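# Close both analyser doors with two robot arms

## Task

Close both of the analyser's doors, then leave both grippers holding nothing and not in contact with either door.

## Robot and tools

Robot: two six-joint arms with parallel grippers, named left_arm and right_arm. left_arm sits at base (-0.037, +0.310, 0) m and right_arm at (-0.008, -0.360, 0) m, both facing roughly +x. The names do not correspond to the sides of any image.

Scene frame: origin on the table top midway between the arms. +x points out over the table, +z points up, and left_arm is on the +y side. Every reported gripper pose uses this frame: end_effector_position in metres plus end_effector_quat_wxyz. The position is the pinch point between the finger pads, about 1 cm behind the fingertips. The fingers extend along the gripper's +z axis and close along its y axis. Reported positions can be somewhat wrong, more so when the arm is stretched far.

Tool execute_actions, argument actions: a list that is empty or holds exactly one item.
- [] moves nothing and only reports the current state.
- {"rows": [[...]], "steps": n} is a motion of n control steps, each 1/30 s, with n from 1 to 15 (default 15). Each row is used for one step, and the final row repeats if there are fewer rows than steps.
- {"steps": n} with no rows is a wait of up to 300 steps, counted from the previous result. Time spent writing counts toward it.
The optional argument pictures (true/false) chooses whether camera images come back. A call that is refused sends nothing to the robot.

Row layout: one list of 14 numbers, each in [-1, 1], covering both arms even if only one moves. The first 7 are left_arm: waist, shoulder, elbow, wrist pitch, wrist yaw, wrist roll, gripper opening. The next 7 are right_arm in the same order.

Joint numbers are offsets, not poses. Each is measured from that arm's joint angles in the most recent result that listed them. Before any such result in a scene, and for later calls within one reply, they are measured from where the arm is when the motion starts. They are not measured from the previous row. The scale is: 1.0 equals 1.202 rad for the waist, 1.258 for the shoulder, 1.238 for the elbow, 2.073 for wrist pitch, and 2.022 for wrist yaw and wrist roll.

Joint ranges (rad), nominal:
- waist -2.618..3.054
- shoulder 0.000..3.142
- elbow 0.000..3.142
- wrist pitch -1.571..1.571
- wrist yaw -1.571..1.571
- wrist roll -2.094..2.094
The real limits may differ by up to 0.036 rad either way. A request more than 0.036 rad beyond a limit, outward, is refused. Smaller overshoots are clipped at the real limit, and the result then prints "joint sent to its limit". That message can refer to an earlier motion. Not seeing it does not mean there is room left.

Gripper opening is absolute, not an offset: +1 is fully open (0.094 m between pads) and -1 is closed. Away from the ends, the fingers move to where grip_measured would equal the commanded value. To hold something, command about 0.03 below grip_measured for a firm grip, or less than that for a lighter one. Each gripper's reading may be off by about 1 mm.

Holding an arm still: sending zeros does not freeze it, because gravity can make it sag a little with each action. In the first call of a reply, command offsets that bring the arm back to the angles you want. Send zeros in later calls of that reply. If a joint keeps falling short, aim further.

Speed and motion:
- Each joint's target can lead its measured angle by at most 0.202 rad (waist), 0.258 (shoulder), 0.238 (elbow), 0.573 (wrist pitch) and 0.522 (yaw and roll). Large offsets therefore take several steps to complete.
- If a step would place the gripper more than 70 mm from where it is, all of that arm's targets are scaled back.
- Arms continue toward the last row while you think or wait. They stop pursuing it once everything has nearly stopped moving or a step is HELD.

Result lines:
- The state line shows each arm's pose.
- Joint positions and Joint velocities list each arm's six joints (rad, rad/s), then the pad gap (m, m/s).
- grip_measured is the finger opening on the same scale as the command.
- "joint command not followed" means a clearance check altered or blocked some joint targets; the rest of the row still ran.
- HELD marks steps on which your row, or part of it, was not sent.
- MOTOR HOT appears from 75 °C. At 90 °C the arm pauses for 10 s. At 100 °C it goes limp and drops until it cools. OVER-TEMPERATURE FAULT reports these stops. Holding loads heats the motors, so avoid long holds.

Tool zoom_image: camera is one of cam_low, cam_left_wrist or cam_right_wrist. region is [x0, y0, x1, y1] in pixels of that 504x504 image, with (0, 0) at the top-left, spanning no more than 504 by 504. It gives an enlarged view of the latest frame. cam_low is a fixed camera looking across the table toward -y from about y=1.22. The wrist cameras ride on the grippers.

Tool read_manual (section "licences") only returns licence text.

Tool finished_scene with argument scene, the current scene's number, ends the scene for good. Call it only once both doors are closed, both grippers are empty, and both are clear of the doors.

The simulation keeps running while you write, so keep replies short. A door may be tugged at briefly.

Avoid: pushing anything off the table; letting the arms hit or press hard on each other; slamming doors, striking hard or pushing with great force; dropping or slipping; and needless jerky or effortful motion.

Each tool is called after "Request:" as name(argument=value, ...), one argument or row to a line, values as JSON.

## Session

Request:
execute_actions(
  actions=[],
)

Scene clock: 0.00 s of 4800.00 s.
left_arm: end_effector_position=(+0.1973, -0.0328, +0.2517) grip_measured=+1.000 end_effector_quat_wxyz=(+0.687, +0.387, +0.605, -0.103) | right_arm: end_effector_position=(+0.1823, -0.2126, +0.2407) grip_measured=+1.000 end_effector_quat_wxyz=(-0.590, +0.699, -0.256, +0.313)
Joint positions: left_arm=[-1.154  1.308  0.602  0.669 -0.437  0.404  0.094] | right_arm=[ 0.592  0.211  0.353 -0.254 -0.281 -1.738  0.094]
Joint velocities: left_arm=[-0.002 -0.002 -0.002  0.007 -0.022 -0.066  0.   ] | right_arm=[-0.002 -0.007  0.012  0.022  0.066 -0.007  0.   ]
Motor temperatures (°C, as the motors report them): left_arm=[17 17 18 20 20 18] | right_arm=[18 20 18 16 18 17]

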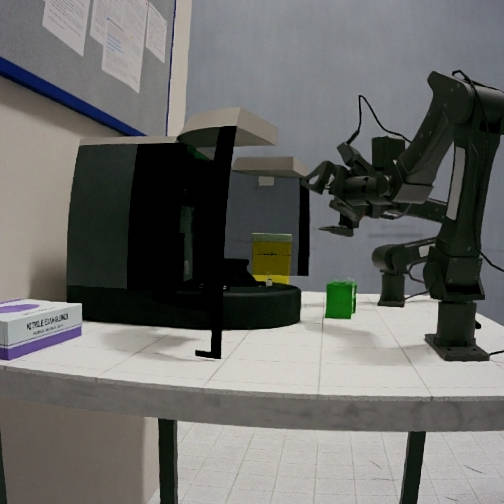

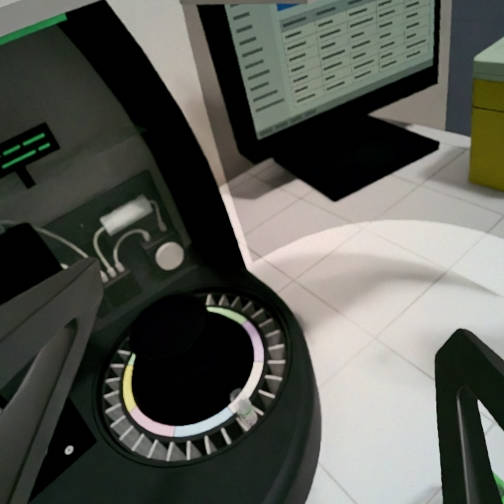

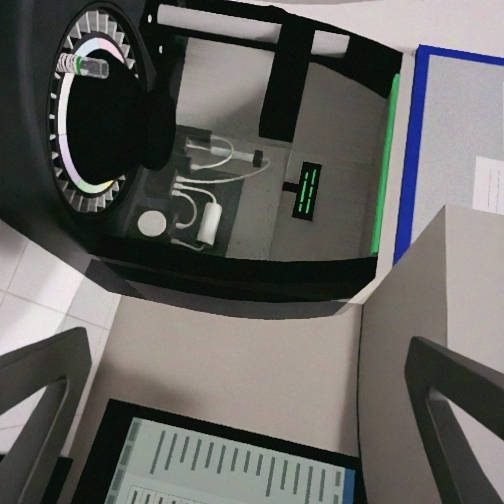

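Request:
zoom_image(
  camera="cam_low",
  region=[50, 90, 370, 370],
)

Request:
zoom_image(
  camera="cam_right_wrist",
  region=[0, 0, 504, 504],
)

Region (50, 90, 370, 370) of cam_low's 504x504 image, scaled by 1.575, with more detail than that image has; it fills the top 441 rows of this view, and the rest is white.

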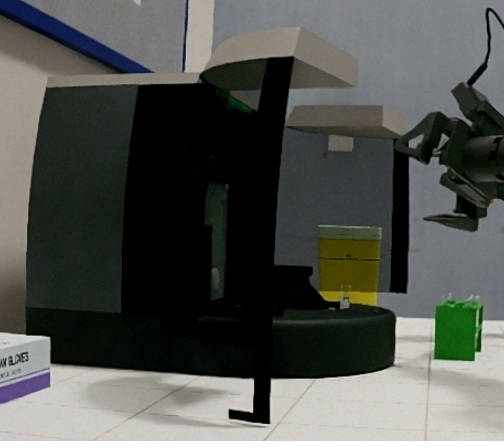

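Region (0, 0, 504, 504) of cam_right_wrist's 504x504 image, scaled by 1.000.

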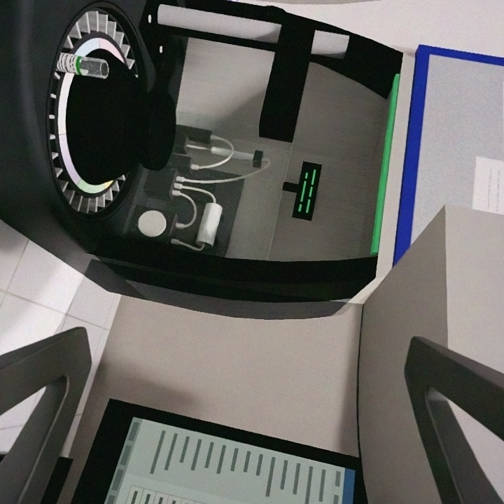

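Request:
execute_actions(
  actions=[
    {"rows": [[0,-0.1,-0.02,-0.02,0.03,-0.03,0.6, 0,0,0,0.07,0,0,0.6],[0,-0.2,-0.04,-0.04,0.05,-0.05,0.2, 0,0,0,0.14,0,0,0.2],[0,-0.3,-0.06,-0.07,0.08,-0.08,-0.2, 0,0,0,0.21,0,0,-0.2],[0,-0.4,-0.08,-0.09,0.11,-0.1,-0.6, 0,0,0,0.28,0,0,-0.6],[0,-0.5,-0.1,-0.11,0.13,-0.12,-1, 0,0,0,0.35,0,0,-1],[0,-0.6,-0.12,-0.13,0.16,-0.15,-1, 0,0,0,0.42,0,0,-1],[0,-0.7,-0.14,-0.16,0.19,-0.18,-1, 0,0,0,0.49,0,0,-1],[0,-0.801,-0.163,-0.178,0.216,-0.2,-1, 0,0,0,0.557,0,0,-1]], "steps": 15},
  ],
  pictures=false,
)

Request:
execute_actions(
  actions=[
    {"steps": 30},
  ],
)

Scene clock: 115.80 s of 4800.00 s.
left_arm: end_effector_position=(+0.0594, +0.1147, +0.4079) grip_measured=-0.977 end_effector_quat_wxyz=(+0.741, +0.266, +0.427, -0.445) | right_arm: end_effector_position=(+0.1044, -0.2501, +0.4545) grip_measured=-0.994 end_effector_quat_wxyz=(+0.774, -0.357, +0.036, -0.522)
Joint positions: left_arm=[-1.154  0.288  0.418  0.387 -0.049  0.044  0.001] | right_arm=[ 0.592  0.211  0.352  0.742 -0.281 -1.738  0.   ]
Joint velocities: left_arm=[-0.002 -0.212 -0.002  0.051  0.286 -0.3   -0.   ] | right_arm=[-0.012 -0.012  0.012  1.223 -0.022  0.051 -0.001]
Motor temperatures (°C, as the motors report them): left_arm=[17 18 20 27 20 18] | right_arm=[18 20 20 24 18 17]
Steps of this call (steps 1 to 90: nothing new was sent; then 112.30 s passed at rest; steps 91 to 105: all 15 steps of this action). Readings (joint positions):
91: left_arm=[-1.154 1.296 0.600 0.660 -0.429 0.397] | right_arm=[0.592 0.211 0.353 -0.242 -0.281 -1.738]
92: left_arm=[-1.154 1.257 0.588 0.634 -0.411 0.383] | right_arm=[0.592 0.211 0.352 -0.209 -0.281 -1.738]
94: left_arm=[-1.154 1.111 0.542 0.573 -0.358 0.332] | right_arm=[0.592 0.211 0.352 -0.076 -0.281 -1.738]
98: left_arm=[-1.154 0.750 0.469 0.473 -0.201 0.185] | right_arm=[0.592 0.211 0.352 0.249 -0.281 -1.738]
105: the state above

Scene clock: 116.80 s of 4800.00 s.
left_arm: end_effector_position=(+0.0567, +0.1034, +0.3917) grip_measured=-0.977 end_effector_quat_wxyz=(+0.711, +0.290, +0.449, -0.457) | right_arm: end_effector_position=(+0.0787, -0.2625, +0.4747) grip_measured=-0.994 end_effector_quat_wxyz=(+0.785, -0.298, +0.002, -0.543)
Joint positions: left_arm=[-1.154  0.291  0.418  0.317 -0.01   0.007  0.001] | right_arm=[ 0.592  0.211  0.352  0.887 -0.281 -1.738  0.   ]
Joint velocities: left_arm=[-0.012  0.007  0.002 -0.139  0.022 -0.081  0.   ] | right_arm=[-0.007 -0.012 -0.022 -0.051 -0.022 -0.022  0.002]
Motor temperatures (°C, as the motors report them): left_arm=[17 18 20 27 20 18] | right_arm=[18 20 20 24 18 17]
Steps of this call (steps 1 to 30: the robot went on to your last target). Readings (joint positions):
1: left_arm=[-1.154 0.286 0.418 0.384 -0.041 0.037] | right_arm=[0.592 0.211 0.352 0.776 -0.281 -1.738]
2: left_arm=[-1.154 0.287 0.418 0.373 -0.034 0.031] | right_arm=[0.592 0.211 0.352 0.802 -0.281 -1.738]
4: left_arm=[-1.154 0.290 0.418 0.349 -0.025 0.022] | right_arm=[0.592 0.211 0.352 0.837 -0.281 -1.738]
8: left_arm=[-1.154 0.291 0.418 0.327 -0.016 0.013] | right_arm=[0.592 0.211 0.352 0.870 -0.281 -1.738]
30: the state above
All arms were judged still, so your last target was given up. Only a new action makes them travel on or press farther. Fingers that are still opening or closing keep moving.
camera_calibration (this result's frames):
cam_left_wrist: T_world_to_cam=[[-0.890597, -0.410902, 0.19493, 0.0266621], [-0.286913, 0.175062, -0.941825, 0.387556], [0.352872, -0.894714, -0.273803, 0.277205], [0, 0, 0, 1]] pos_world=[0.0371218, 0.191128, 0.435712]
cam_right_wrist: T_world_to_cam=[[-0.856873, -0.198359, 0.475839, -0.213588], [0.218515, -0.975744, -0.013258, -0.232708], [0.466927, 0.0926175, 0.879432, -0.324083], [0, 0, 0, 1]] pos_world=[0.0191553, -0.239415, 0.383558]

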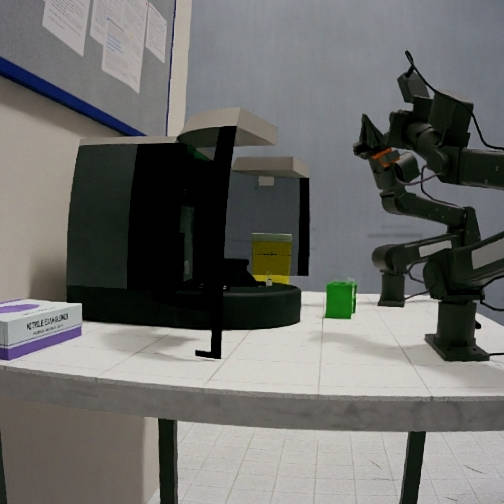

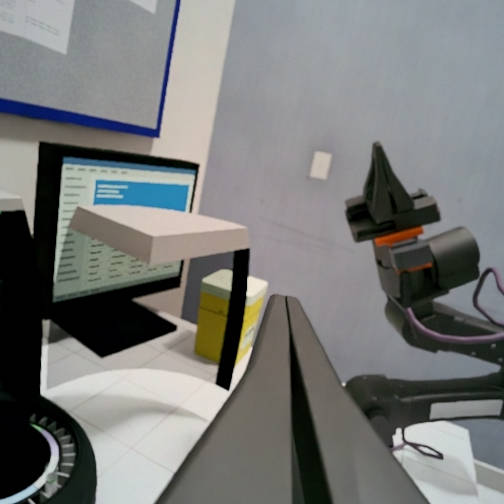

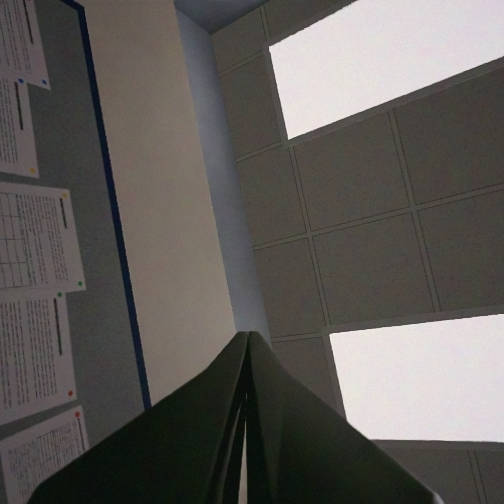

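Request:
execute_actions(
  actions=[
    {"rows": [[0.01,0,0,0,0,0,-1, -0.007,0,0,0,0,0.011,-1],[0.037,0,0,0,0,0,-1, -0.028,0,0,0,0,0.042,-1],[0.078,0,0,0,0,0,-1, -0.059,0,0,0,0,0.089,-1],[0.132,0,0,0,0,0,-1, -0.099,0,0,0,0,0.15,-1],[0.195,0,0,0,0,0,-1, -0.147,0,0,0,0,0.223,-1],[0.265,0,0,0,0,0,-1, -0.199,0,0,0,0,0.303,-1],[0.338,0,0,0,0,0,-1, -0.255,0,0,0,0,0.387,-1],[0.414,0,0,0,0,0,-1, -0.311,0,0,0,0,0.473,-1],[0.487,0,0,0,0,0,-1, -0.367,0,0,0,0,0.557,-1],[0.557,0,0,0,0,0,-1, -0.419,0,0,0,0,0.637,-1],[0.62,0,0,0,0,0,-1, -0.467,0,0,0,0,0.71,-1],[0.674,0,0,0,0,0,-1, -0.507,0,0,0,0,0.77,-1],[0.715,0,0,0,0,0,-1, -0.538,0,0,0,0,0.818,-1],[0.742,0,0,0,0,0,-1, -0.559,0,0,0,0,0.849,-1],[0.752,0,0,0,0,0,-1, -0.566,0,0,0,0,0.86,-1]], "steps": 15},
  ],
  pictures=false,
)

Request:
execute_actions(
  actions=[
    {"steps": 20},
  ],
)

Scene clock: 217.87 s of 4800.00 s.
left_arm: end_effector_position=(+0.1791, +0.2413, +0.3917) grip_measured=-0.977 end_effector_quat_wxyz=(+0.835, +0.083, +0.528, -0.129) | right_arm: end_effector_position=(+0.1199, -0.3326, +0.4745) grip_measured=-0.994 end_effector_quat_wxyz=(+0.890, -0.192, +0.229, -0.344)
Joint positions: left_arm=[-0.319  0.291  0.418  0.317 -0.011  0.007  0.001] | right_arm=[-0.045  0.211  0.352  0.887 -0.286 -0.63   0.   ]
Joint velocities: left_arm=[ 1.448  0.007 -0.012 -0.007 -0.125  0.007  0.   ] | right_arm=[-0.74   0.012 -0.002  0.007  0.066  2.821  0.001]
Motor temperatures (°C, as the motors report them): left_arm=[17 18 20 26 20 18] | right_arm=[18 20 20 21 18 17]
Steps of this call (steps 1 to 90: nothing new was sent; then 97.57 s passed at rest; steps 91 to 105: all 15 steps of this action). Readings (joint positions):
91: left_arm=[-1.153 0.291 0.418 0.317 -0.010 0.007] | right_arm=[0.592 0.211 0.352 0.887 -0.281 -1.736]
92: left_arm=[-1.147 0.291 0.418 0.317 -0.008 0.007] | right_arm=[0.588 0.211 0.352 0.887 -0.281 -1.725]
94: left_arm=[-1.089 0.291 0.418 0.317 -0.005 0.007] | right_arm=[0.547 0.211 0.352 0.887 -0.283 -1.654]
98: left_arm=[-0.821 0.291 0.418 0.317 -0.004 0.007] | right_arm=[0.338 0.211 0.352 0.887 -0.286 -1.314]
105: the state above

Scene clock: 218.53 s of 4800.00 s.
left_arm: end_effector_position=(+0.1831, +0.2558, +0.3917) grip_measured=-0.977 end_effector_quat_wxyz=(+0.839, +0.064, +0.530, -0.102) | right_arm: end_effector_position=(+0.1207, -0.3366, +0.4745) grip_measured=-0.994 end_effector_quat_wxyz=(+0.952, -0.110, +0.278, -0.073)
Joint positions: left_arm=[-0.256  0.291  0.418  0.317 -0.015  0.007  0.001] | right_arm=[-0.077  0.211  0.352  0.887 -0.286 -0.015  0.   ]
Joint velocities: left_arm=[-0.002  0.007 -0.002  0.11  -0.022  0.007  0.   ] | right_arm=[-0.012 -0.017 -0.007 -0.066 -0.037  0.022  0.   ]
Motor temperatures (°C, as the motors report them): left_arm=[17 18 20 26 20 18] | right_arm=[18 20 20 21 18 17]
Steps of this call (steps 1 to 20: the robot went on to your last target). Readings (joint positions):
1: left_arm=[-0.282 0.291 0.418 0.317 -0.014 0.007] | right_arm=[-0.064 0.211 0.352 0.887 -0.286 -0.533]
2: left_arm=[-0.264 0.291 0.418 0.317 -0.015 0.007] | right_arm=[-0.073 0.211 0.352 0.887 -0.286 -0.435]
4: left_arm=[-0.256 0.291 0.418 0.317 -0.015 0.007] | right_arm=[-0.077 0.211 0.352 0.887 -0.286 -0.281]
8: left_arm=[-0.256 0.291 0.418 0.317 -0.015 0.007] | right_arm=[-0.077 0.211 0.352 0.887 -0.286 -0.119]
20: the state above
camera_calibration (this result's frames):
cam_left_wrist: T_world_to_cam=[[-0.229298, -0.953175, 0.197178, 0.218576], [-0.315741, -0.118783, -0.941381, 0.477419], [0.920723, -0.278114, -0.27372, 0.107161], [0, 0, 0, 1]] pos_world=[0.102194, 0.294853, 0.435667]
cam_right_wrist: T_world_to_cam=[[-0.0926482, -0.955457, 0.280212, -0.446462], [0.549684, -0.283732, -0.785712, 0.245296], [0.830219, 0.0812332, 0.551487, -0.228717], [0, 0, 0, 1]] pos_world=[0.0136861, -0.338397, 0.44397]

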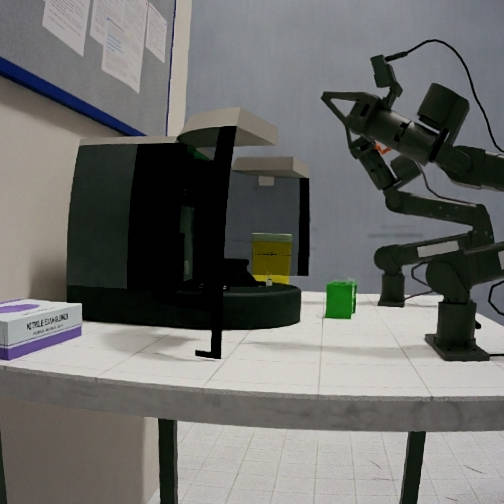

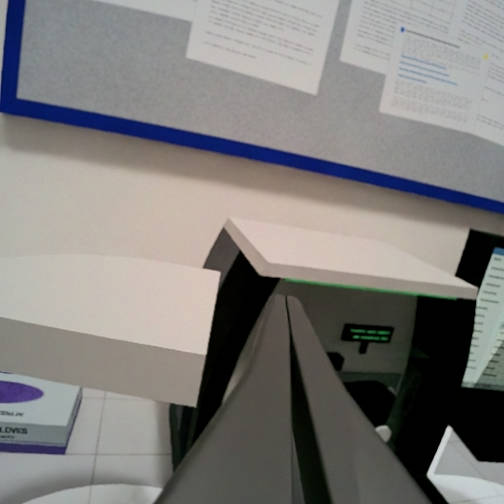

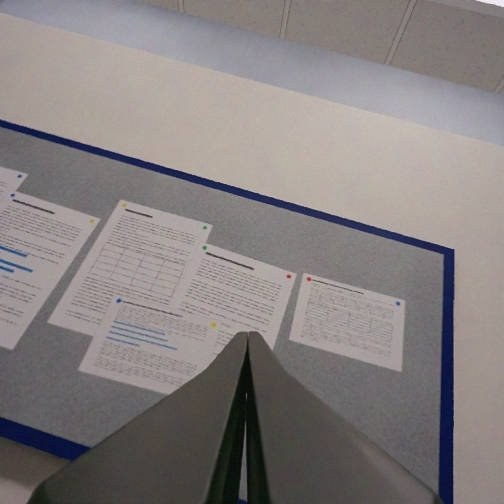

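Request:
execute_actions(
  actions=[
    {"rows": [[0.011,0,0,0,0,0,-1, 0,0.003,-0.001,-0.004,0,0,-1],[0.042,0,0,0,0,0,-1, 0,0.011,-0.004,-0.015,0,0,-1],[0.089,0,0,0,0,0,-1, 0,0.024,-0.01,-0.032,0,0,-1],[0.15,0,0,0,0,0,-1, 0,0.04,-0.016,-0.053,0,0,-1],[0.222,0,0,0,0,0,-1, 0,0.059,-0.024,-0.078,0,0,-1],[0.302,0,0,0,0,0,-1, -0.005,0.08,-0.032,-0.107,0,0,-1],[0.387,0,0,0,0,0,-1, -0.005,0.102,-0.041,-0.136,0,0,-1],[0.472,0,0,0,0,0,-1, -0.01,0.125,-0.051,-0.167,0,0,-1],[0.557,0,0,0,0,0,-1, -0.01,0.147,-0.06,-0.196,0,0,-1],[0.637,0,0,0,0,0,-1, -0.015,0.168,-0.068,-0.225,0,0,-1],[0.709,0,0,0,0,0,-1, -0.015,0.187,-0.076,-0.25,0,0,-1],[0.77,0,0,0,0,0,-1, -0.015,0.203,-0.082,-0.271,0,0,-1],[0.817,0,0,0,0,0,-1, -0.015,0.216,-0.087,-0.288,0,0,-1],[0.848,0,0,0,0,0,-1, -0.015,0.224,-0.091,-0.299,0,0,-1],[0.859,0,0,0,0,0,-1, -0.015,0.227,-0.092,-0.303,0,0,-1]], "steps": 15},
  ],
  pictures=false,
)

Request:
execute_actions(
  actions=[
    {"steps": 15},
  ],
)

Scene clock: 266.90 s of 4800.00 s.
left_arm: end_effector_position=(+0.1461, +0.4441, +0.3917) grip_measured=-0.977 end_effector_quat_wxyz=(+0.804, -0.165, +0.508, +0.262) | right_arm: end_effector_position=(+0.2544, -0.3664, +0.3395) grip_measured=-0.995 end_effector_quat_wxyz=(+0.819, -0.058, +0.571, -0.013)
Joint positions: left_arm=[ 0.618  0.291  0.418  0.317 -0.013  0.007  0.001] | right_arm=[-0.077  0.439  0.289  0.515 -0.286 -0.009  0.   ]
Joint velocities: left_arm=[ 2.166 -0.007 -0.012 -0.007 -0.051  0.007 -0.   ] | right_arm=[ 0.002  0.574 -0.286 -1.253  0.037 -0.139 -0.002]
Motor temperatures (°C, as the motors report them): left_arm=[17 18 20 27 20 18] | right_arm=[18 20 20 20 18 17]
Steps of this call (steps 1 to 30: the robot went on to your last target; steps 31 to 90: nothing new was sent; then 44.87 s passed at rest; steps 91 to 105: all 15 steps of this action). Readings (joint positions):
91: left_arm=[-0.256 0.291 0.418 0.317 -0.015 0.007] | right_arm=[-0.077 0.211 0.352 0.887 -0.286 -0.007]
92: left_arm=[-0.248 0.291 0.418 0.317 -0.013 0.007] | right_arm=[-0.077 0.211 0.352 0.886 -0.286 -0.008]
94: left_arm=[-0.182 0.291 0.418 0.317 -0.009 0.007] | right_arm=[-0.077 0.217 0.352 0.873 -0.286 -0.009]
98: left_arm=[0.099 0.291 0.418 0.317 -0.009 0.007] | right_arm=[-0.077 0.289 0.348 0.777 -0.286 -0.009]
105: the state above

Scene clock: 267.40 s of 4800.00 s.
left_arm: end_effector_position=(+0.1227, +0.4713, +0.3917) grip_measured=-0.977 end_effector_quat_wxyz=(+0.781, -0.206, +0.493, +0.325) | right_arm: end_effector_position=(+0.2768, -0.3732, +0.2477) grip_measured=-0.995 end_effector_quat_wxyz=(+0.716, -0.027, +0.697, +0.016)
Joint positions: left_arm=[ 0.77   0.291  0.418  0.317 -0.02   0.007  0.001] | right_arm=[-0.083  0.492  0.242  0.278 -0.286 -0.009  0.   ]
Joint velocities: left_arm=[ 0.012  0.002  0.027  0.037  0.066 -0.007  0.001] | right_arm=[ 0.007 -0.007 -0.022 -0.037  0.007  0.007 -0.001]
Motor temperatures (°C, as the motors report them): left_arm=[17 18 20 27 20 18] | right_arm=[18 20 20 20 18 17]
Steps of this call (steps 1 to 15: the robot went on to your last target). Readings (joint positions):
1: left_arm=[0.685 0.291 0.418 0.317 -0.015 0.007] | right_arm=[-0.077 0.457 0.279 0.472 -0.286 -0.009]
2: left_arm=[0.732 0.291 0.418 0.317 -0.018 0.007] | right_arm=[-0.079 0.471 0.269 0.430 -0.286 -0.009]
4: left_arm=[0.767 0.291 0.418 0.317 -0.020 0.007] | right_arm=[-0.082 0.489 0.251 0.359 -0.286 -0.009]
8: left_arm=[0.770 0.291 0.418 0.317 -0.020 0.007] | right_arm=[-0.083 0.492 0.242 0.292 -0.286 -0.009]
15: the state above
camera_calibration (this result's frames):
cam_left_wrist: T_world_to_cam=[[0.699475, -0.686269, 0.199424, 0.169518], [-0.0588848, -0.333444, -0.940929, 0.553407], [0.712227, 0.646413, -0.273647, -0.187432], [0, 0, 0, 1]] pos_world=[0.0475082, 0.422024, 0.435621]
cam_right_wrist: T_world_to_cam=[[0.0789203, -0.995755, 0.0473638, -0.408231], [-0.364706, -0.0730584, -0.928252, 0.338016], [0.927772, 0.055984, -0.368924, -0.038751], [0, 0, 0, 1]] pos_world=[0.191446, -0.379633, 0.318804]

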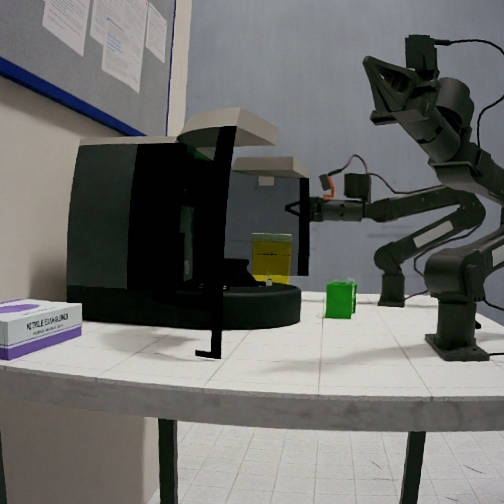

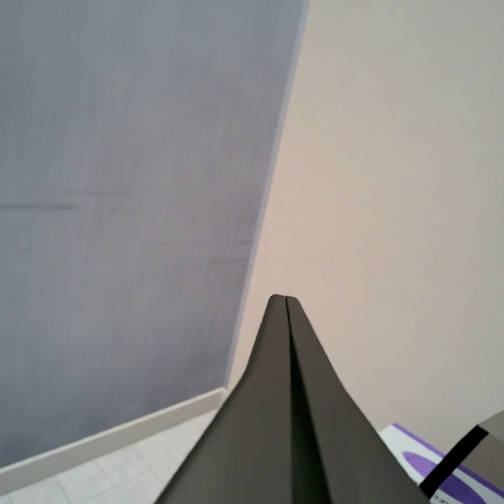

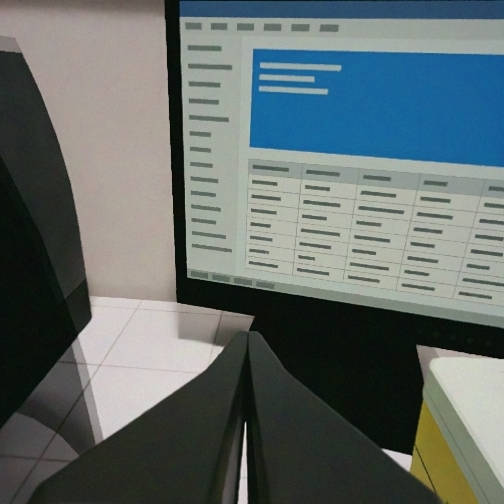

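Request:
execute_actions(
  actions=[
    {"rows": [[0,0.013,0.002,0.004,0,0,-1, 0.002,0,0,0,0,0,-1],[0,0.049,0.008,0.015,0,0,-1, 0.009,0,0,0,0,0,-1],[0,0.104,0.017,0.031,0,0,-1, 0.019,0,0,0,0,0,-1],[0,0.175,0.028,0.053,0,0,-1, 0.032,0,0,0,0,0,-1],[0,0.259,0.041,0.078,0,0,-1, 0.047,0,0,0,0,0,-1],[0,0.352,0.056,0.106,0,0,-1, 0.063,0,0,-0.003,0,0,-1],[0,0.45,0.072,0.136,0,0,-1, 0.081,0,0,-0.004,0,0,-1],[0,0.55,0.087,0.166,0,0,-1, 0.099,0,0,-0.005,0,0,-1],[0,0.648,0.103,0.196,0,0,-1, 0.117,0,0,-0.006,0,0,-1],[0,0.741,0.118,0.224,0,0,-1, 0.133,0,0,-0.007,0,0,-1],[0,0.825,0.131,0.249,0,0,-1, 0.149,0,0,-0.008,0,0,-1],[0,0.896,0.142,0.271,0,0,-1, 0.161,0,0,-0.009,0,0,-1],[0,0.951,0.151,0.287,0,0,-1, 0.171,0,0,-0.01,0,0,-1],[0,0.987,0.157,0.298,0,0,-1, 0.178,0,0,-0.01,0,0,-1],[0,1.0,0.159,0.302,0,0,-1, 0.18,0,0,-0.01,0,0,-1]], "steps": 15},
  ],
  pictures=false,
)

Request:
execute_actions(
  actions=[
    {"steps": 15},
  ],
)

Scene clock: 314.63 s of 4800.00 s.
left_arm: end_effector_position=(+0.2678, +0.6115, +0.2708) grip_measured=-0.977 end_effector_quat_wxyz=(+0.675, -0.260, +0.630, +0.283) | right_arm: end_effector_position=(+0.2741, -0.3188, +0.2470) grip_measured=-0.995 end_effector_quat_wxyz=(+0.711, -0.093, +0.692, +0.084)
Joint positions: left_arm=[ 0.77   1.343  0.596  0.818 -0.02   0.007  0.001] | right_arm=[ 0.109  0.492  0.242  0.275 -0.284 -0.01   0.   ]
Joint velocities: left_arm=[ 0.012  2.567  0.339  1.121 -0.037  0.007 -0.001] | right_arm=[ 0.168 -0.007 -0.022 -0.007  0.051 -0.007  0.   ]
Motor temperatures (°C, as the motors report them): left_arm=[17 18 20 27 20 18] | right_arm=[18 20 21 24 18 17]
Steps of this call (steps 1 to 15: the robot went on to your last target; steps 16 to 90: nothing new was sent; then 43.73 s passed at rest; steps 91 to 105: all 15 steps of this action). Readings (joint positions):
91: left_arm=[0.770 0.291 0.418 0.317 -0.020 0.007] | right_arm=[-0.083 0.492 0.242 0.276 -0.286 -0.009]
92: left_arm=[0.770 0.297 0.418 0.321 -0.020 0.007] | right_arm=[-0.083 0.492 0.242 0.276 -0.286 -0.009]
94: left_arm=[0.770 0.361 0.423 0.363 -0.020 0.007] | right_arm=[-0.075 0.492 0.242 0.276 -0.286 -0.009]
98: left_arm=[0.770 0.695 0.481 0.500 -0.020 0.007] | right_arm=[-0.011 0.492 0.242 0.276 -0.286 -0.009]
105: the state above

Scene clock: 315.13 s of 4800.00 s.
left_arm: end_effector_position=(+0.2871, +0.6302, +0.2046) grip_measured=-0.977 end_effector_quat_wxyz=(+0.638, -0.275, +0.668, +0.268) | right_arm: end_effector_position=(+0.2738, -0.3168, +0.2470) grip_measured=-0.995 end_effector_quat_wxyz=(+0.710, -0.096, +0.692, +0.086)
Joint positions: left_arm=[ 0.77   1.566  0.6    0.924 -0.02   0.007  0.001] | right_arm=[ 0.117  0.492  0.242  0.275 -0.284 -0.01   0.   ]
Joint velocities: left_arm=[-0.002  0.007  0.002 -0.037  0.051  0.037 -0.   ] | right_arm=[-0.012 -0.002 -0.012  0.066  0.022 -0.095 -0.   ]
Motor temperatures (°C, as the motors report them): left_arm=[17 18 20 27 20 18] | right_arm=[18 20 21 24 18 17]
Steps of this call (steps 1 to 15: the robot went on to your last target). Readings (joint positions):
1: left_arm=[0.770 1.428 0.604 0.848 -0.020 0.007] | right_arm=[0.114 0.492 0.242 0.275 -0.284 -0.010]
2: left_arm=[0.770 1.496 0.606 0.861 -0.020 0.007] | right_arm=[0.116 0.492 0.242 0.275 -0.284 -0.010]
4: left_arm=[0.770 1.575 0.603 0.852 -0.020 0.007] | right_arm=[0.117 0.492 0.242 0.275 -0.284 -0.010]
8: left_arm=[0.770 1.581 0.600 0.875 -0.020 0.007] | right_arm=[0.117 0.492 0.242 0.275 -0.284 -0.010]
15: the state above
camera_calibration (this result's frames):
cam_left_wrist: T_world_to_cam=[[0.764285, -0.623645, 0.164123, 0.150008], [-0.352123, -0.616793, -0.703971, 0.654273], [0.540258, 0.480243, -0.691005, -0.218979], [0, 0, 0, 1]] pos_world=[0.234041, 0.602266, 0.284654]
cam_right_wrist: T_world_to_cam=[[0.272636, -0.96098, 0.0467667, -0.39365], [-0.34606, -0.143302, -0.927204, 0.312745], [0.897726, 0.236605, -0.371626, 0.0267215], [0, 0, 0, 1]] pos_world=[0.191563, -0.339795, 0.318319]

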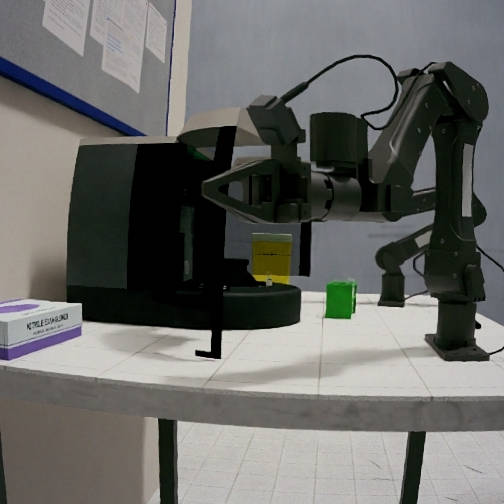

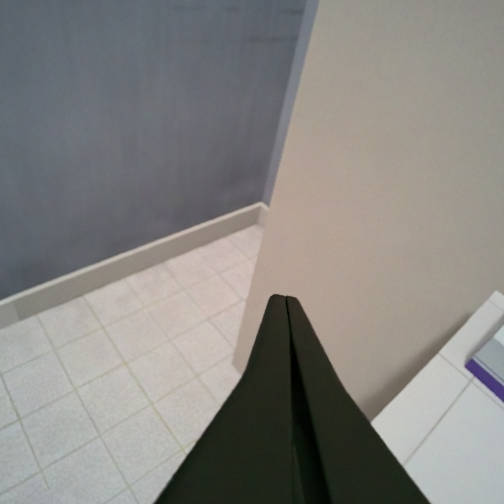

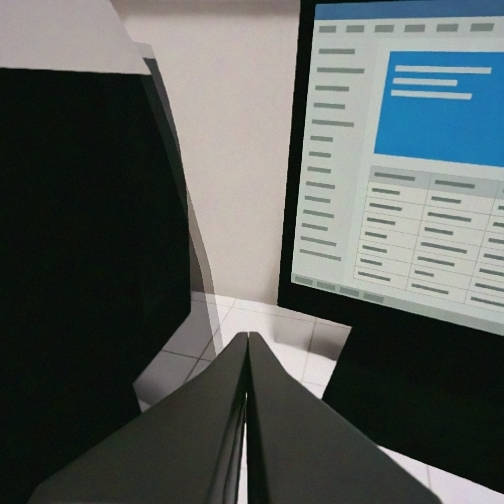

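Request:
execute_actions(
  actions=[
    {"rows": [[0,0,0,0,0.004,0,-1, 0.012,0,0,0,0,0,-1],[0,0,0,0,0.015,0,-1, 0.022,-0.003,0,-0.002,0,0,-1],[0,0,0,0,0.032,0,-1, 0.034,-0.006,0,-0.004,0,0,-1],[0,0,0,0,0.054,0,-1, 0.048,-0.01,0,-0.007,0,0,-1],[0,0,0,0,0.08,0,-1, 0.064,-0.015,0,-0.01,0,0,-1],[0,0,0,0,0.108,0,-1, 0.08,-0.02,-0.002,-0.013,0,0,-1],[0,0,0,0,0.138,0,-1, 0.096,-0.025,-0.003,-0.016,0,0,-1],[0,0,0,0,0.169,0,-1, 0.112,-0.03,-0.004,-0.019,0,0,-1],[0,0,0,0,0.199,0,-1, 0.128,-0.035,-0.005,-0.022,0,0,-1],[0,0,0,0,0.227,0,-1, 0.144,-0.04,-0.005,-0.025,0,0,-1],[0,0,0,0,0.253,0,-1, 0.16,-0.045,-0.006,-0.028,0,0,-1],[0,0,0,0,0.275,0,-1, 0.176,-0.05,-0.007,-0.031,0,0,-1],[0,0,0,0,0.292,0,-1, 0.19,-0.055,-0.008,-0.034,0,0,-1],[0,0,0,0,0.303,0,-1, 0.202,-0.06,-0.008,-0.037,0,0,-1],[0,0,0,0,0.307,0,-1, 0.21,-0.062,-0.008,-0.04,0,0,-1]], "steps": 15},
  ],
  pictures=false,
)

Request:
execute_actions(
  actions=[
    {"steps": 15},
  ],
)

Scene clock: 327.67 s of 4800.00 s.
left_arm: end_effector_position=(+0.3307, +0.5600, +0.2063) grip_measured=-0.977 end_effector_quat_wxyz=(+0.687, -0.118, +0.709, +0.108) | right_arm: end_effector_position=(+0.2567, -0.2736, +0.2498) grip_measured=-0.996 end_effector_quat_wxyz=(+0.706, -0.142, +0.681, +0.134)
Joint positions: left_arm=[0.77  1.566 0.6   0.929 0.447 0.007 0.001] | right_arm=[ 0.314  0.43   0.242  0.22  -0.222 -0.01   0.   ]
Joint velocities: left_arm=[-0.002 -0.007 -0.007 -0.051  0.96  -0.022 -0.   ] | right_arm=[ 0.525 -0.115 -0.007  0.007 -0.007  0.037  0.001]
Motor temperatures (°C, as the motors report them): left_arm=[17 18 20 28 20 18] | right_arm=[18 20 21 24 18 17]
Steps of this call (steps 1 to 15: the robot went on to your last target; steps 16 to 90: nothing new was sent; then 9.03 s passed at rest; steps 91 to 105: all 15 steps of this action). Readings (joint positions):
91: left_arm=[0.770 1.566 0.600 0.929 -0.020 0.007] | right_arm=[0.117 0.492 0.242 0.275 -0.283 -0.010]
92: left_arm=[0.770 1.566 0.600 0.929 -0.018 0.007] | right_arm=[0.119 0.492 0.242 0.275 -0.282 -0.010]
94: left_arm=[0.770 1.566 0.600 0.929 0.005 0.007] | right_arm=[0.133 0.492 0.242 0.275 -0.277 -0.010]
98: left_arm=[0.770 1.566 0.600 0.929 0.131 0.007] | right_arm=[0.201 0.489 0.242 0.269 -0.271 -0.010]
105: the state above

Scene clock: 328.17 s of 4800.00 s.
left_arm: end_effector_position=(+0.3369, +0.5360, +0.2068) grip_measured=-0.977 end_effector_quat_wxyz=(+0.693, -0.070, +0.715, +0.058) | right_arm: end_effector_position=(+0.2514, -0.2600, +0.2495) grip_measured=-0.996 end_effector_quat_wxyz=(+0.701, -0.163, +0.677, +0.155)
Joint positions: left_arm=[0.77  1.566 0.6   0.929 0.587 0.007 0.001] | right_arm=[ 0.354  0.429  0.242  0.218 -0.243 -0.01   0.   ]
Joint velocities: left_arm=[-0.012  0.017 -0.022 -0.066  0.066 -0.037 -0.   ] | right_arm=[ 0.007  0.002 -0.007  0.022 -0.022 -0.051  0.   ]
Motor temperatures (°C, as the motors report them): left_arm=[17 18 20 28 20 18] | right_arm=[18 20 21 24 18 17]
Steps of this call (steps 1 to 15: the robot went on to your last target). Readings (joint positions):
1: left_arm=[0.770 1.566 0.600 0.929 0.477 0.007] | right_arm=[0.331 0.429 0.242 0.220 -0.225 -0.010]
2: left_arm=[0.770 1.566 0.600 0.929 0.501 0.007] | right_arm=[0.343 0.429 0.242 0.220 -0.231 -0.010]
4: left_arm=[0.770 1.566 0.600 0.929 0.534 0.007] | right_arm=[0.353 0.429 0.242 0.218 -0.240 -0.010]
8: left_arm=[0.770 1.566 0.600 0.929 0.569 0.007] | right_arm=[0.354 0.429 0.242 0.218 -0.243 -0.010]
15: the state above
camera_calibration (this result's frames):
cam_left_wrist: T_world_to_cam=[[0.26996, -0.944643, 0.18647, 0.386845], [-0.630558, -0.319799, -0.707195, 0.550546], [0.72768, 0.0733344, -0.681985, -0.0459414], [0, 0, 0, 1]] pos_world=[0.276149, 0.544863, 0.285877]
cam_right_wrist: T_world_to_cam=[[0.454001, -0.889701, 0.0481165, -0.360461], [-0.30592, -0.206371, -0.929421, 0.289523], [0.836837, 0.407238, -0.36587, 0.0926243], [0, 0, 0, 1]] pos_world=[0.174709, -0.298674, 0.320322]

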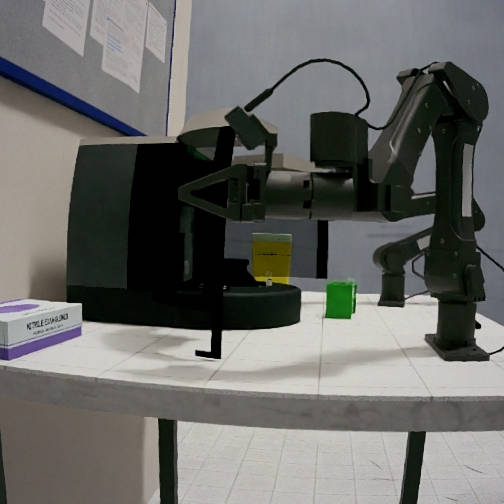

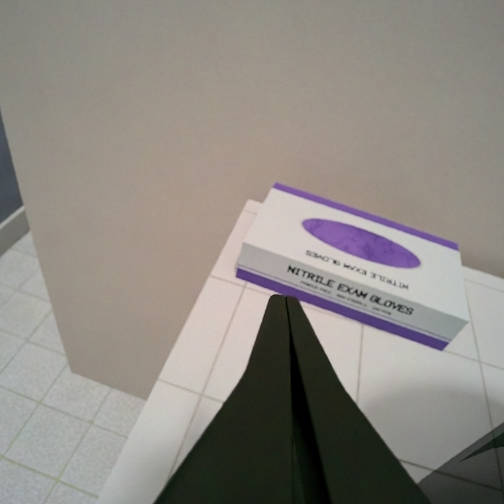

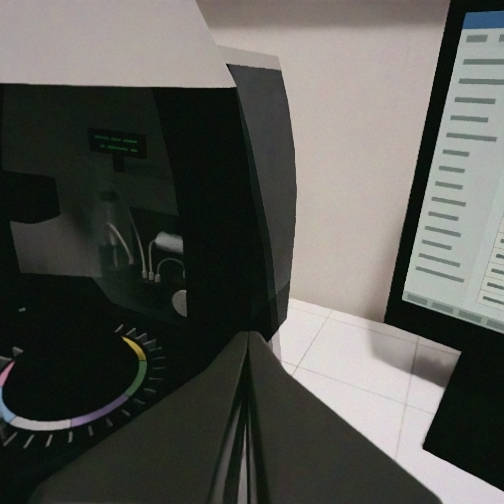

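Request:
zoom_image(
  camera="cam_low",
  region=[240, 210, 400, 340],
)

Region (240, 210, 400, 340) of cam_low's 504x504 image, scaled by 3.150, with more detail than that image has; it fills the top 410 rows of this view, and the rest is white.

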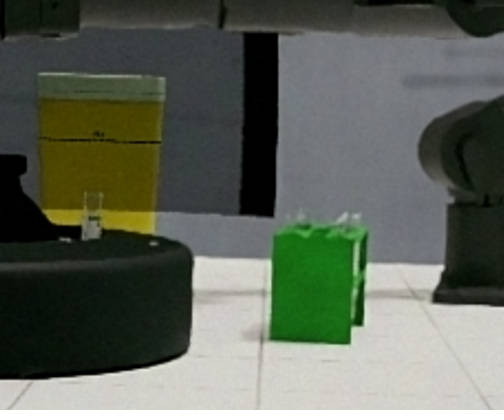

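Request:
execute_actions(
  actions=[
    {"rows": [[0.003,0.006,0.008,0,0,0,-1, 0.022,0.005,0,0.003,-0.021,0,-1],[0.01,0.02,0.029,0,0,0,-1, 0.034,0.012,0,0.007,-0.021,0,-1],[0.02,0.04,0.058,0,0,0,-1, 0.048,0.02,0,0.011,-0.021,0,-1],[0.031,0.062,0.09,0,0,0,-1, 0.063,0.028,0.002,0.016,-0.021,0,-1],[0.043,0.085,0.124,0,0.01,0,-1, 0.078,0.037,0.002,0.021,-0.021,0,-1],[0.054,0.106,0.155,0,0.03,0,-1, 0.093,0.046,0.003,0.026,-0.021,0,-1],[0.063,0.124,0.181,0,0.06,0,-1, 0.108,0.056,0.003,0.031,-0.021,0,-1],[0.069,0.136,0.199,0.003,0.095,0,-1, 0.123,0.066,0.004,0.037,-0.021,0,-1],[0.072,0.142,0.208,0.003,0.135,0,-1, 0.138,0.076,0.004,0.043,-0.021,0,-1],[0.072,0.142,0.208,0.003,0.175,0,-1, 0.153,0.087,0.005,0.049,-0.021,0,-1],[0.072,0.142,0.208,0.003,0.215,0,-1, 0.168,0.098,0.005,0.055,-0.021,0,-1],[0.072,0.142,0.208,0.003,0.25,0,-1, 0.183,0.109,0.006,0.061,-0.021,0,-1],[0.072,0.142,0.208,0.003,0.278,0,-1, 0.198,0.12,0.006,0.067,-0.021,0,-1],[0.072,0.142,0.208,0.003,0.296,0,-1, 0.211,0.13,0.007,0.073,-0.021,0,-1],[0.072,0.142,0.208,0.003,0.303,0,-1, 0.221,0.138,0.007,0.077,-0.021,0,-1]], "steps": 15},
  ],
  pictures=false,
)

Request:
execute_actions(
  actions=[
    {"steps": 15},
  ],
)

Scene clock: 420.63 s of 4800.00 s.
left_arm: end_effector_position=(+0.3567, +0.5388, +0.2262) grip_measured=-0.977 end_effector_quat_wxyz=(+0.710, +0.056, +0.701, -0.039) | right_arm: end_effector_position=(+0.2364, -0.1959, +0.2434) grip_measured=-0.996 end_effector_quat_wxyz=(+0.673, -0.242, +0.658, +0.236)
Joint positions: left_arm=[0.859 1.742 0.834 0.929 0.992 0.007 0.001] | right_arm=[ 0.58   0.566  0.242  0.341 -0.252 -0.01   0.   ]
Joint velocities: left_arm=[-0.007  0.002 -0.012  0.037  1.37   0.007 -0.   ] | right_arm=[ 0.457  0.369  0.002  0.271 -0.051 -0.11  -0.   ]
Motor temperatures (°C, as the motors report them): left_arm=[17 18 20 29 20 18] | right_arm=[18 20 21 25 18 17]
Steps of this call (steps 1 to 15: the robot went on to your last target; steps 16 to 90: nothing new was sent; then 88.97 s passed at rest; steps 91 to 105: all 15 steps of this action). Readings (joint positions):
91: left_arm=[0.770 1.566 0.600 0.929 0.591 0.007] | right_arm=[0.355 0.429 0.242 0.218 -0.243 -0.010]
92: left_arm=[0.770 1.568 0.600 0.929 0.591 0.007] | right_arm=[0.359 0.429 0.242 0.219 -0.243 -0.010]
94: left_arm=[0.777 1.592 0.624 0.929 0.594 0.007] | right_arm=[0.382 0.434 0.242 0.227 -0.243 -0.010]
98: left_arm=[0.826 1.701 0.768 0.929 0.644 0.007] | right_arm=[0.454 0.473 0.242 0.262 -0.245 -0.010]
105: the state above

Scene clock: 421.13 s of 4800.00 s.
left_arm: end_effector_position=(+0.3488, +0.5055, +0.2255) grip_measured=-0.977 end_effector_quat_wxyz=(+0.702, +0.124, +0.693, -0.106) | right_arm: end_effector_position=(+0.2337, -0.1875, +0.2435) grip_measured=-0.996 end_effector_quat_wxyz=(+0.670, -0.253, +0.653, +0.247)
Joint positions: left_arm=[0.859 1.742 0.834 0.929 1.185 0.007 0.001] | right_arm=[ 0.605  0.589  0.242  0.367 -0.261 -0.01   0.   ]
Joint velocities: left_arm=[-0.017 -0.007  0.002  0.022  0.007  0.081  0.   ] | right_arm=[ 0.002 -0.017  0.012 -0.007  0.051 -0.051  0.001]
Motor temperatures (°C, as the motors report them): left_arm=[17 18 20 29 20 18] | right_arm=[18 20 21 25 18 17]
Steps of this call (steps 1 to 15: the robot went on to your last target). Readings (joint positions):
1: left_arm=[0.859 1.742 0.834 0.929 1.033 0.007] | right_arm=[0.592 0.576 0.242 0.350 -0.254 -0.010]
2: left_arm=[0.859 1.742 0.834 0.929 1.066 0.007] | right_arm=[0.600 0.584 0.242 0.355 -0.257 -0.010]
4: left_arm=[0.859 1.742 0.834 0.929 1.112 0.007] | right_arm=[0.605 0.589 0.242 0.360 -0.258 -0.010]
8: left_arm=[0.859 1.742 0.834 0.929 1.160 0.007] | right_arm=[0.605 0.589 0.242 0.364 -0.260 -0.010]
15: the state above
camera_calibration (this result's frames):
cam_left_wrist: T_world_to_cam=[[-0.233565, -0.960682, 0.150127, 0.543248], [-0.669884, 0.0470724, -0.740972, 0.397452], [0.704772, -0.273633, -0.654539, 0.137531], [0, 0, 0, 1]] pos_world=[0.296203, 0.540813, 0.302964]
cam_right_wrist: T_world_to_cam=[[0.674516, -0.736844, 0.0457182, -0.309919], [-0.248723, -0.285117, -0.925659, 0.264395], [0.695101, 0.613001, -0.375586, 0.149753], [0, 0, 0, 1]] pos_world=[0.170713, -0.244777, 0.315153]

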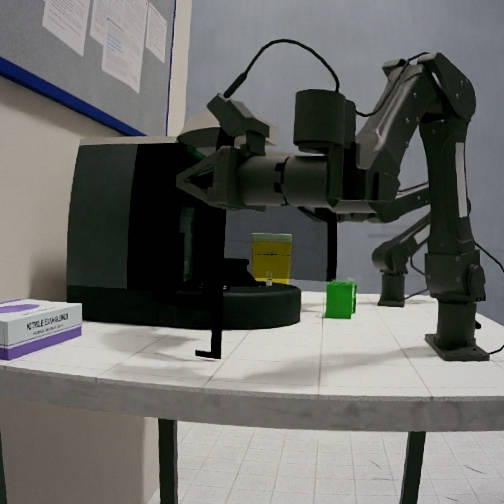

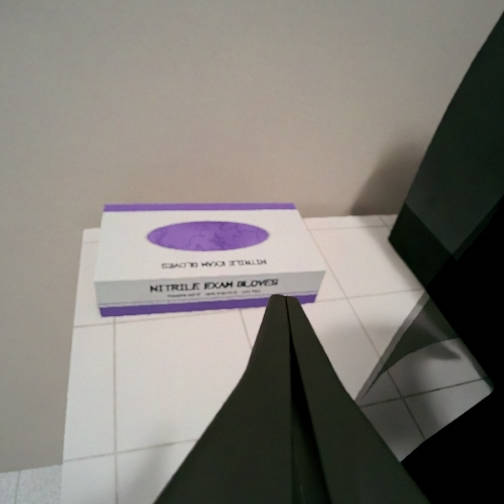

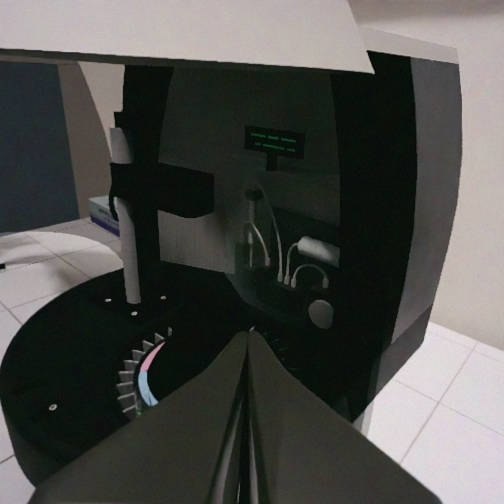

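Request:
zoom_image(
  camera="cam_low",
  region=[270, 230, 390, 330],
)

Region (270, 230, 390, 330) of cam_low's 504x504 image, scaled by 4.200, with more detail than that image has.

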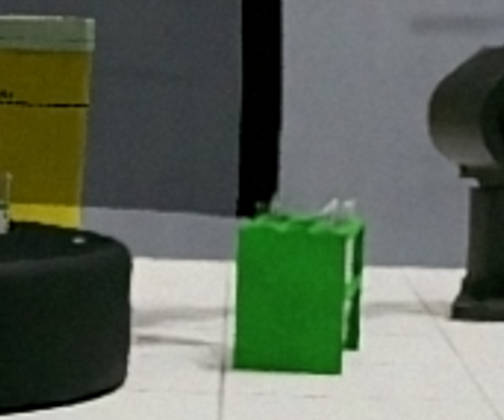

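Request:
execute_actions(
  actions=[
    {"rows": [[0,0,0.01,0,0.008,0,-1, 0.014,0.01,0.002,0.004,-0.012,0,-1],[0,0,0.01,0,0.018,0,-1, 0.019,0.018,0.005,0.008,-0.012,0,-1],[0,0,0.01,0,0.03,0,-1, 0.024,0.027,0.007,0.012,-0.012,0,-1],[0,0,0.01,0,0.044,0,-1, 0.029,0.036,0.01,0.016,-0.012,0,-1],[0,0,0.01,0,0.058,0,-1, 0.034,0.045,0.012,0.02,-0.012,0,-1],[0,0,0.01,0,0.072,0,-1, 0.039,0.054,0.014,0.024,-0.012,0,-1],[0,0,0.01,0,0.085,0,-1, 0.044,0.063,0.017,0.028,-0.012,0,-1],[0,0,0.01,0,0.097,0,-1, 0.049,0.072,0.019,0.032,-0.012,0,-1],[0,0,0.01,0,0.107,0,-1, 0.054,0.082,0.022,0.036,-0.012,0,-1],[0,0,0.01,0,0.115,0,-1, 0.059,0.091,0.024,0.04,-0.012,0,-1],[0,0,0.01,0,0.122,0,-1, 0.063,0.1,0.026,0.044,-0.012,0,-1],[0,0,0.01,0,0.128,0,-1, 0.067,0.109,0.029,0.048,-0.012,0,-1],[0,0,0.01,0,0.133,0,-1, 0.071,0.118,0.031,0.052,-0.012,0,-1],[0,0,0.01,0,0.137,0,-1, 0.075,0.127,0.034,0.056,-0.012,0,-1],[0,0,0.01,0,0.14,0,-1, 0.079,0.136,0.036,0.06,-0.012,0,-1]], "steps": 15},
  ],
  pictures=false,
)

Request:
execute_actions(
  actions=[
    {"steps": 12},
  ],
)

Request:
zoom_image(
  camera="cam_low",
  region=[270, 230, 390, 330],
)

Scene clock: 458.47 s of 4800.00 s.
left_arm: end_effector_position=(+0.3321, +0.4698, +0.2247) grip_measured=-0.977 end_effector_quat_wxyz=(+0.684, +0.201, +0.677, -0.182) | right_arm: end_effector_position=(+0.2339, -0.1622, +0.2307) grip_measured=-0.996 end_effector_quat_wxyz=(+0.650, -0.278, +0.654, +0.270)
Joint positions: left_arm=[0.859 1.742 0.834 0.929 1.406 0.007 0.001] | right_arm=[ 0.677  0.722  0.242  0.47  -0.263 -0.01   0.   ]
Joint velocities: left_arm=[-0.007  0.012 -0.022  0.051  0.359 -0.066 -0.   ] | right_arm=[ 0.164  0.31  -0.007  0.227 -0.022  0.095  0.   ]
Motor temperatures (°C, as the motors report them): left_arm=[17 19 21 28 20 18] | right_arm=[18 20 22 27 18 17]
Steps of this call (steps 1 to 15: the robot went on to your last target; steps 16 to 90: nothing new was sent; then 33.83 s passed at rest; steps 91 to 105: all 15 steps of this action). Readings (joint positions):
91: left_arm=[0.859 1.742 0.834 0.929 1.191 0.007] | right_arm=[0.605 0.589 0.242 0.367 -0.261 -0.010]
92: left_arm=[0.859 1.742 0.834 0.929 1.194 0.007] | right_arm=[0.606 0.589 0.242 0.368 -0.261 -0.010]
94: left_arm=[0.859 1.742 0.834 0.929 1.212 0.007] | right_arm=[0.613 0.598 0.242 0.378 -0.261 -0.010]
98: left_arm=[0.859 1.742 0.834 0.929 1.283 0.007] | right_arm=[0.638 0.640 0.242 0.414 -0.261 -0.010]
105: the state above

Scene clock: 458.87 s of 4800.00 s.
left_arm: end_effector_position=(+0.3273, +0.4624, +0.2245) grip_measured=-0.977 end_effector_quat_wxyz=(+0.679, +0.218, +0.672, -0.199) | right_arm: end_effector_position=(+0.2339, -0.1585, +0.2278) grip_measured=-0.996 end_effector_quat_wxyz=(+0.645, -0.282, +0.655, +0.274)
Joint positions: left_arm=[0.859 1.742 0.834 0.929 1.456 0.007 0.001] | right_arm=[ 0.685  0.744  0.242  0.484 -0.265 -0.01   0.   ]
Joint velocities: left_arm=[-0.017  0.002 -0.002 -0.022  0.022  0.051  0.   ] | right_arm=[ 0.002 -0.012 -0.002 -0.007  0.022 -0.007  0.   ]
Motor temperatures (°C, as the motors report them): left_arm=[17 19 21 28 20 18] | right_arm=[18 20 22 27 18 17]
Steps of this call (steps 1 to 12: the robot went on to your last target). Readings (joint positions):
1: left_arm=[0.859 1.742 0.834 0.929 1.417 0.007] | right_arm=[0.681 0.732 0.242 0.476 -0.263 -0.010]
2: left_arm=[0.859 1.742 0.834 0.929 1.426 0.007] | right_arm=[0.684 0.739 0.242 0.480 -0.264 -0.010]
4: left_arm=[0.859 1.742 0.834 0.929 1.438 0.007] | right_arm=[0.685 0.744 0.242 0.483 -0.265 -0.010]
8: left_arm=[0.859 1.742 0.834 0.929 1.451 0.007] | right_arm=[0.685 0.744 0.242 0.484 -0.265 -0.010]
12: the state above
camera_calibration (this result's frames):
cam_left_wrist: T_world_to_cam=[[-0.481786, -0.863663, 0.14822, 0.533767], [-0.635621, 0.227995, -0.737567, 0.288684], [0.603215, -0.449561, -0.658807, 0.255798], [0, 0, 0, 1]] pos_world=[0.286353, 0.510172, 0.30233]
cam_right_wrist: T_world_to_cam=[[0.736014, -0.676061, 0.0350085, -0.290401], [-0.253862, -0.323576, -0.911511, 0.250118], [0.627565, 0.661997, -0.409782, 0.157317], [0, 0, 0, 1]] pos_world=[0.178508, -0.21954, 0.302618]

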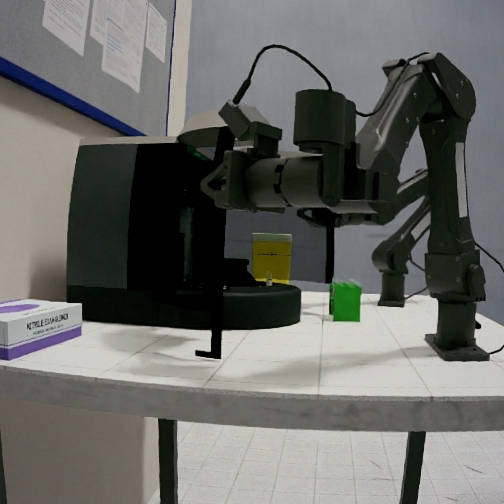

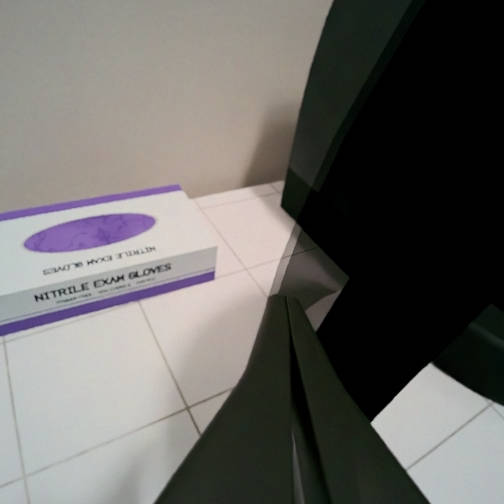

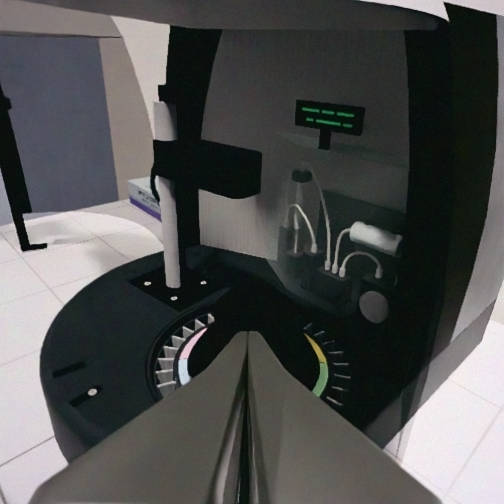

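Region (270, 230, 390, 330) of cam_low's 504x504 image, scaled by 4.200, with more detail than that image has.

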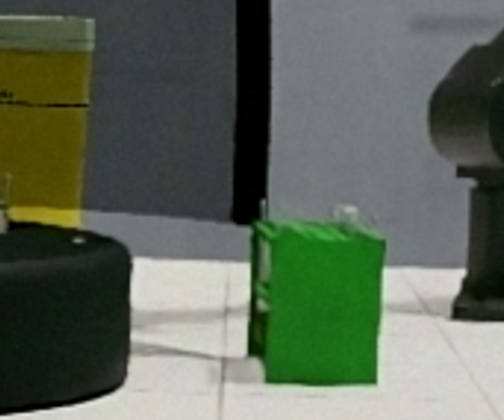

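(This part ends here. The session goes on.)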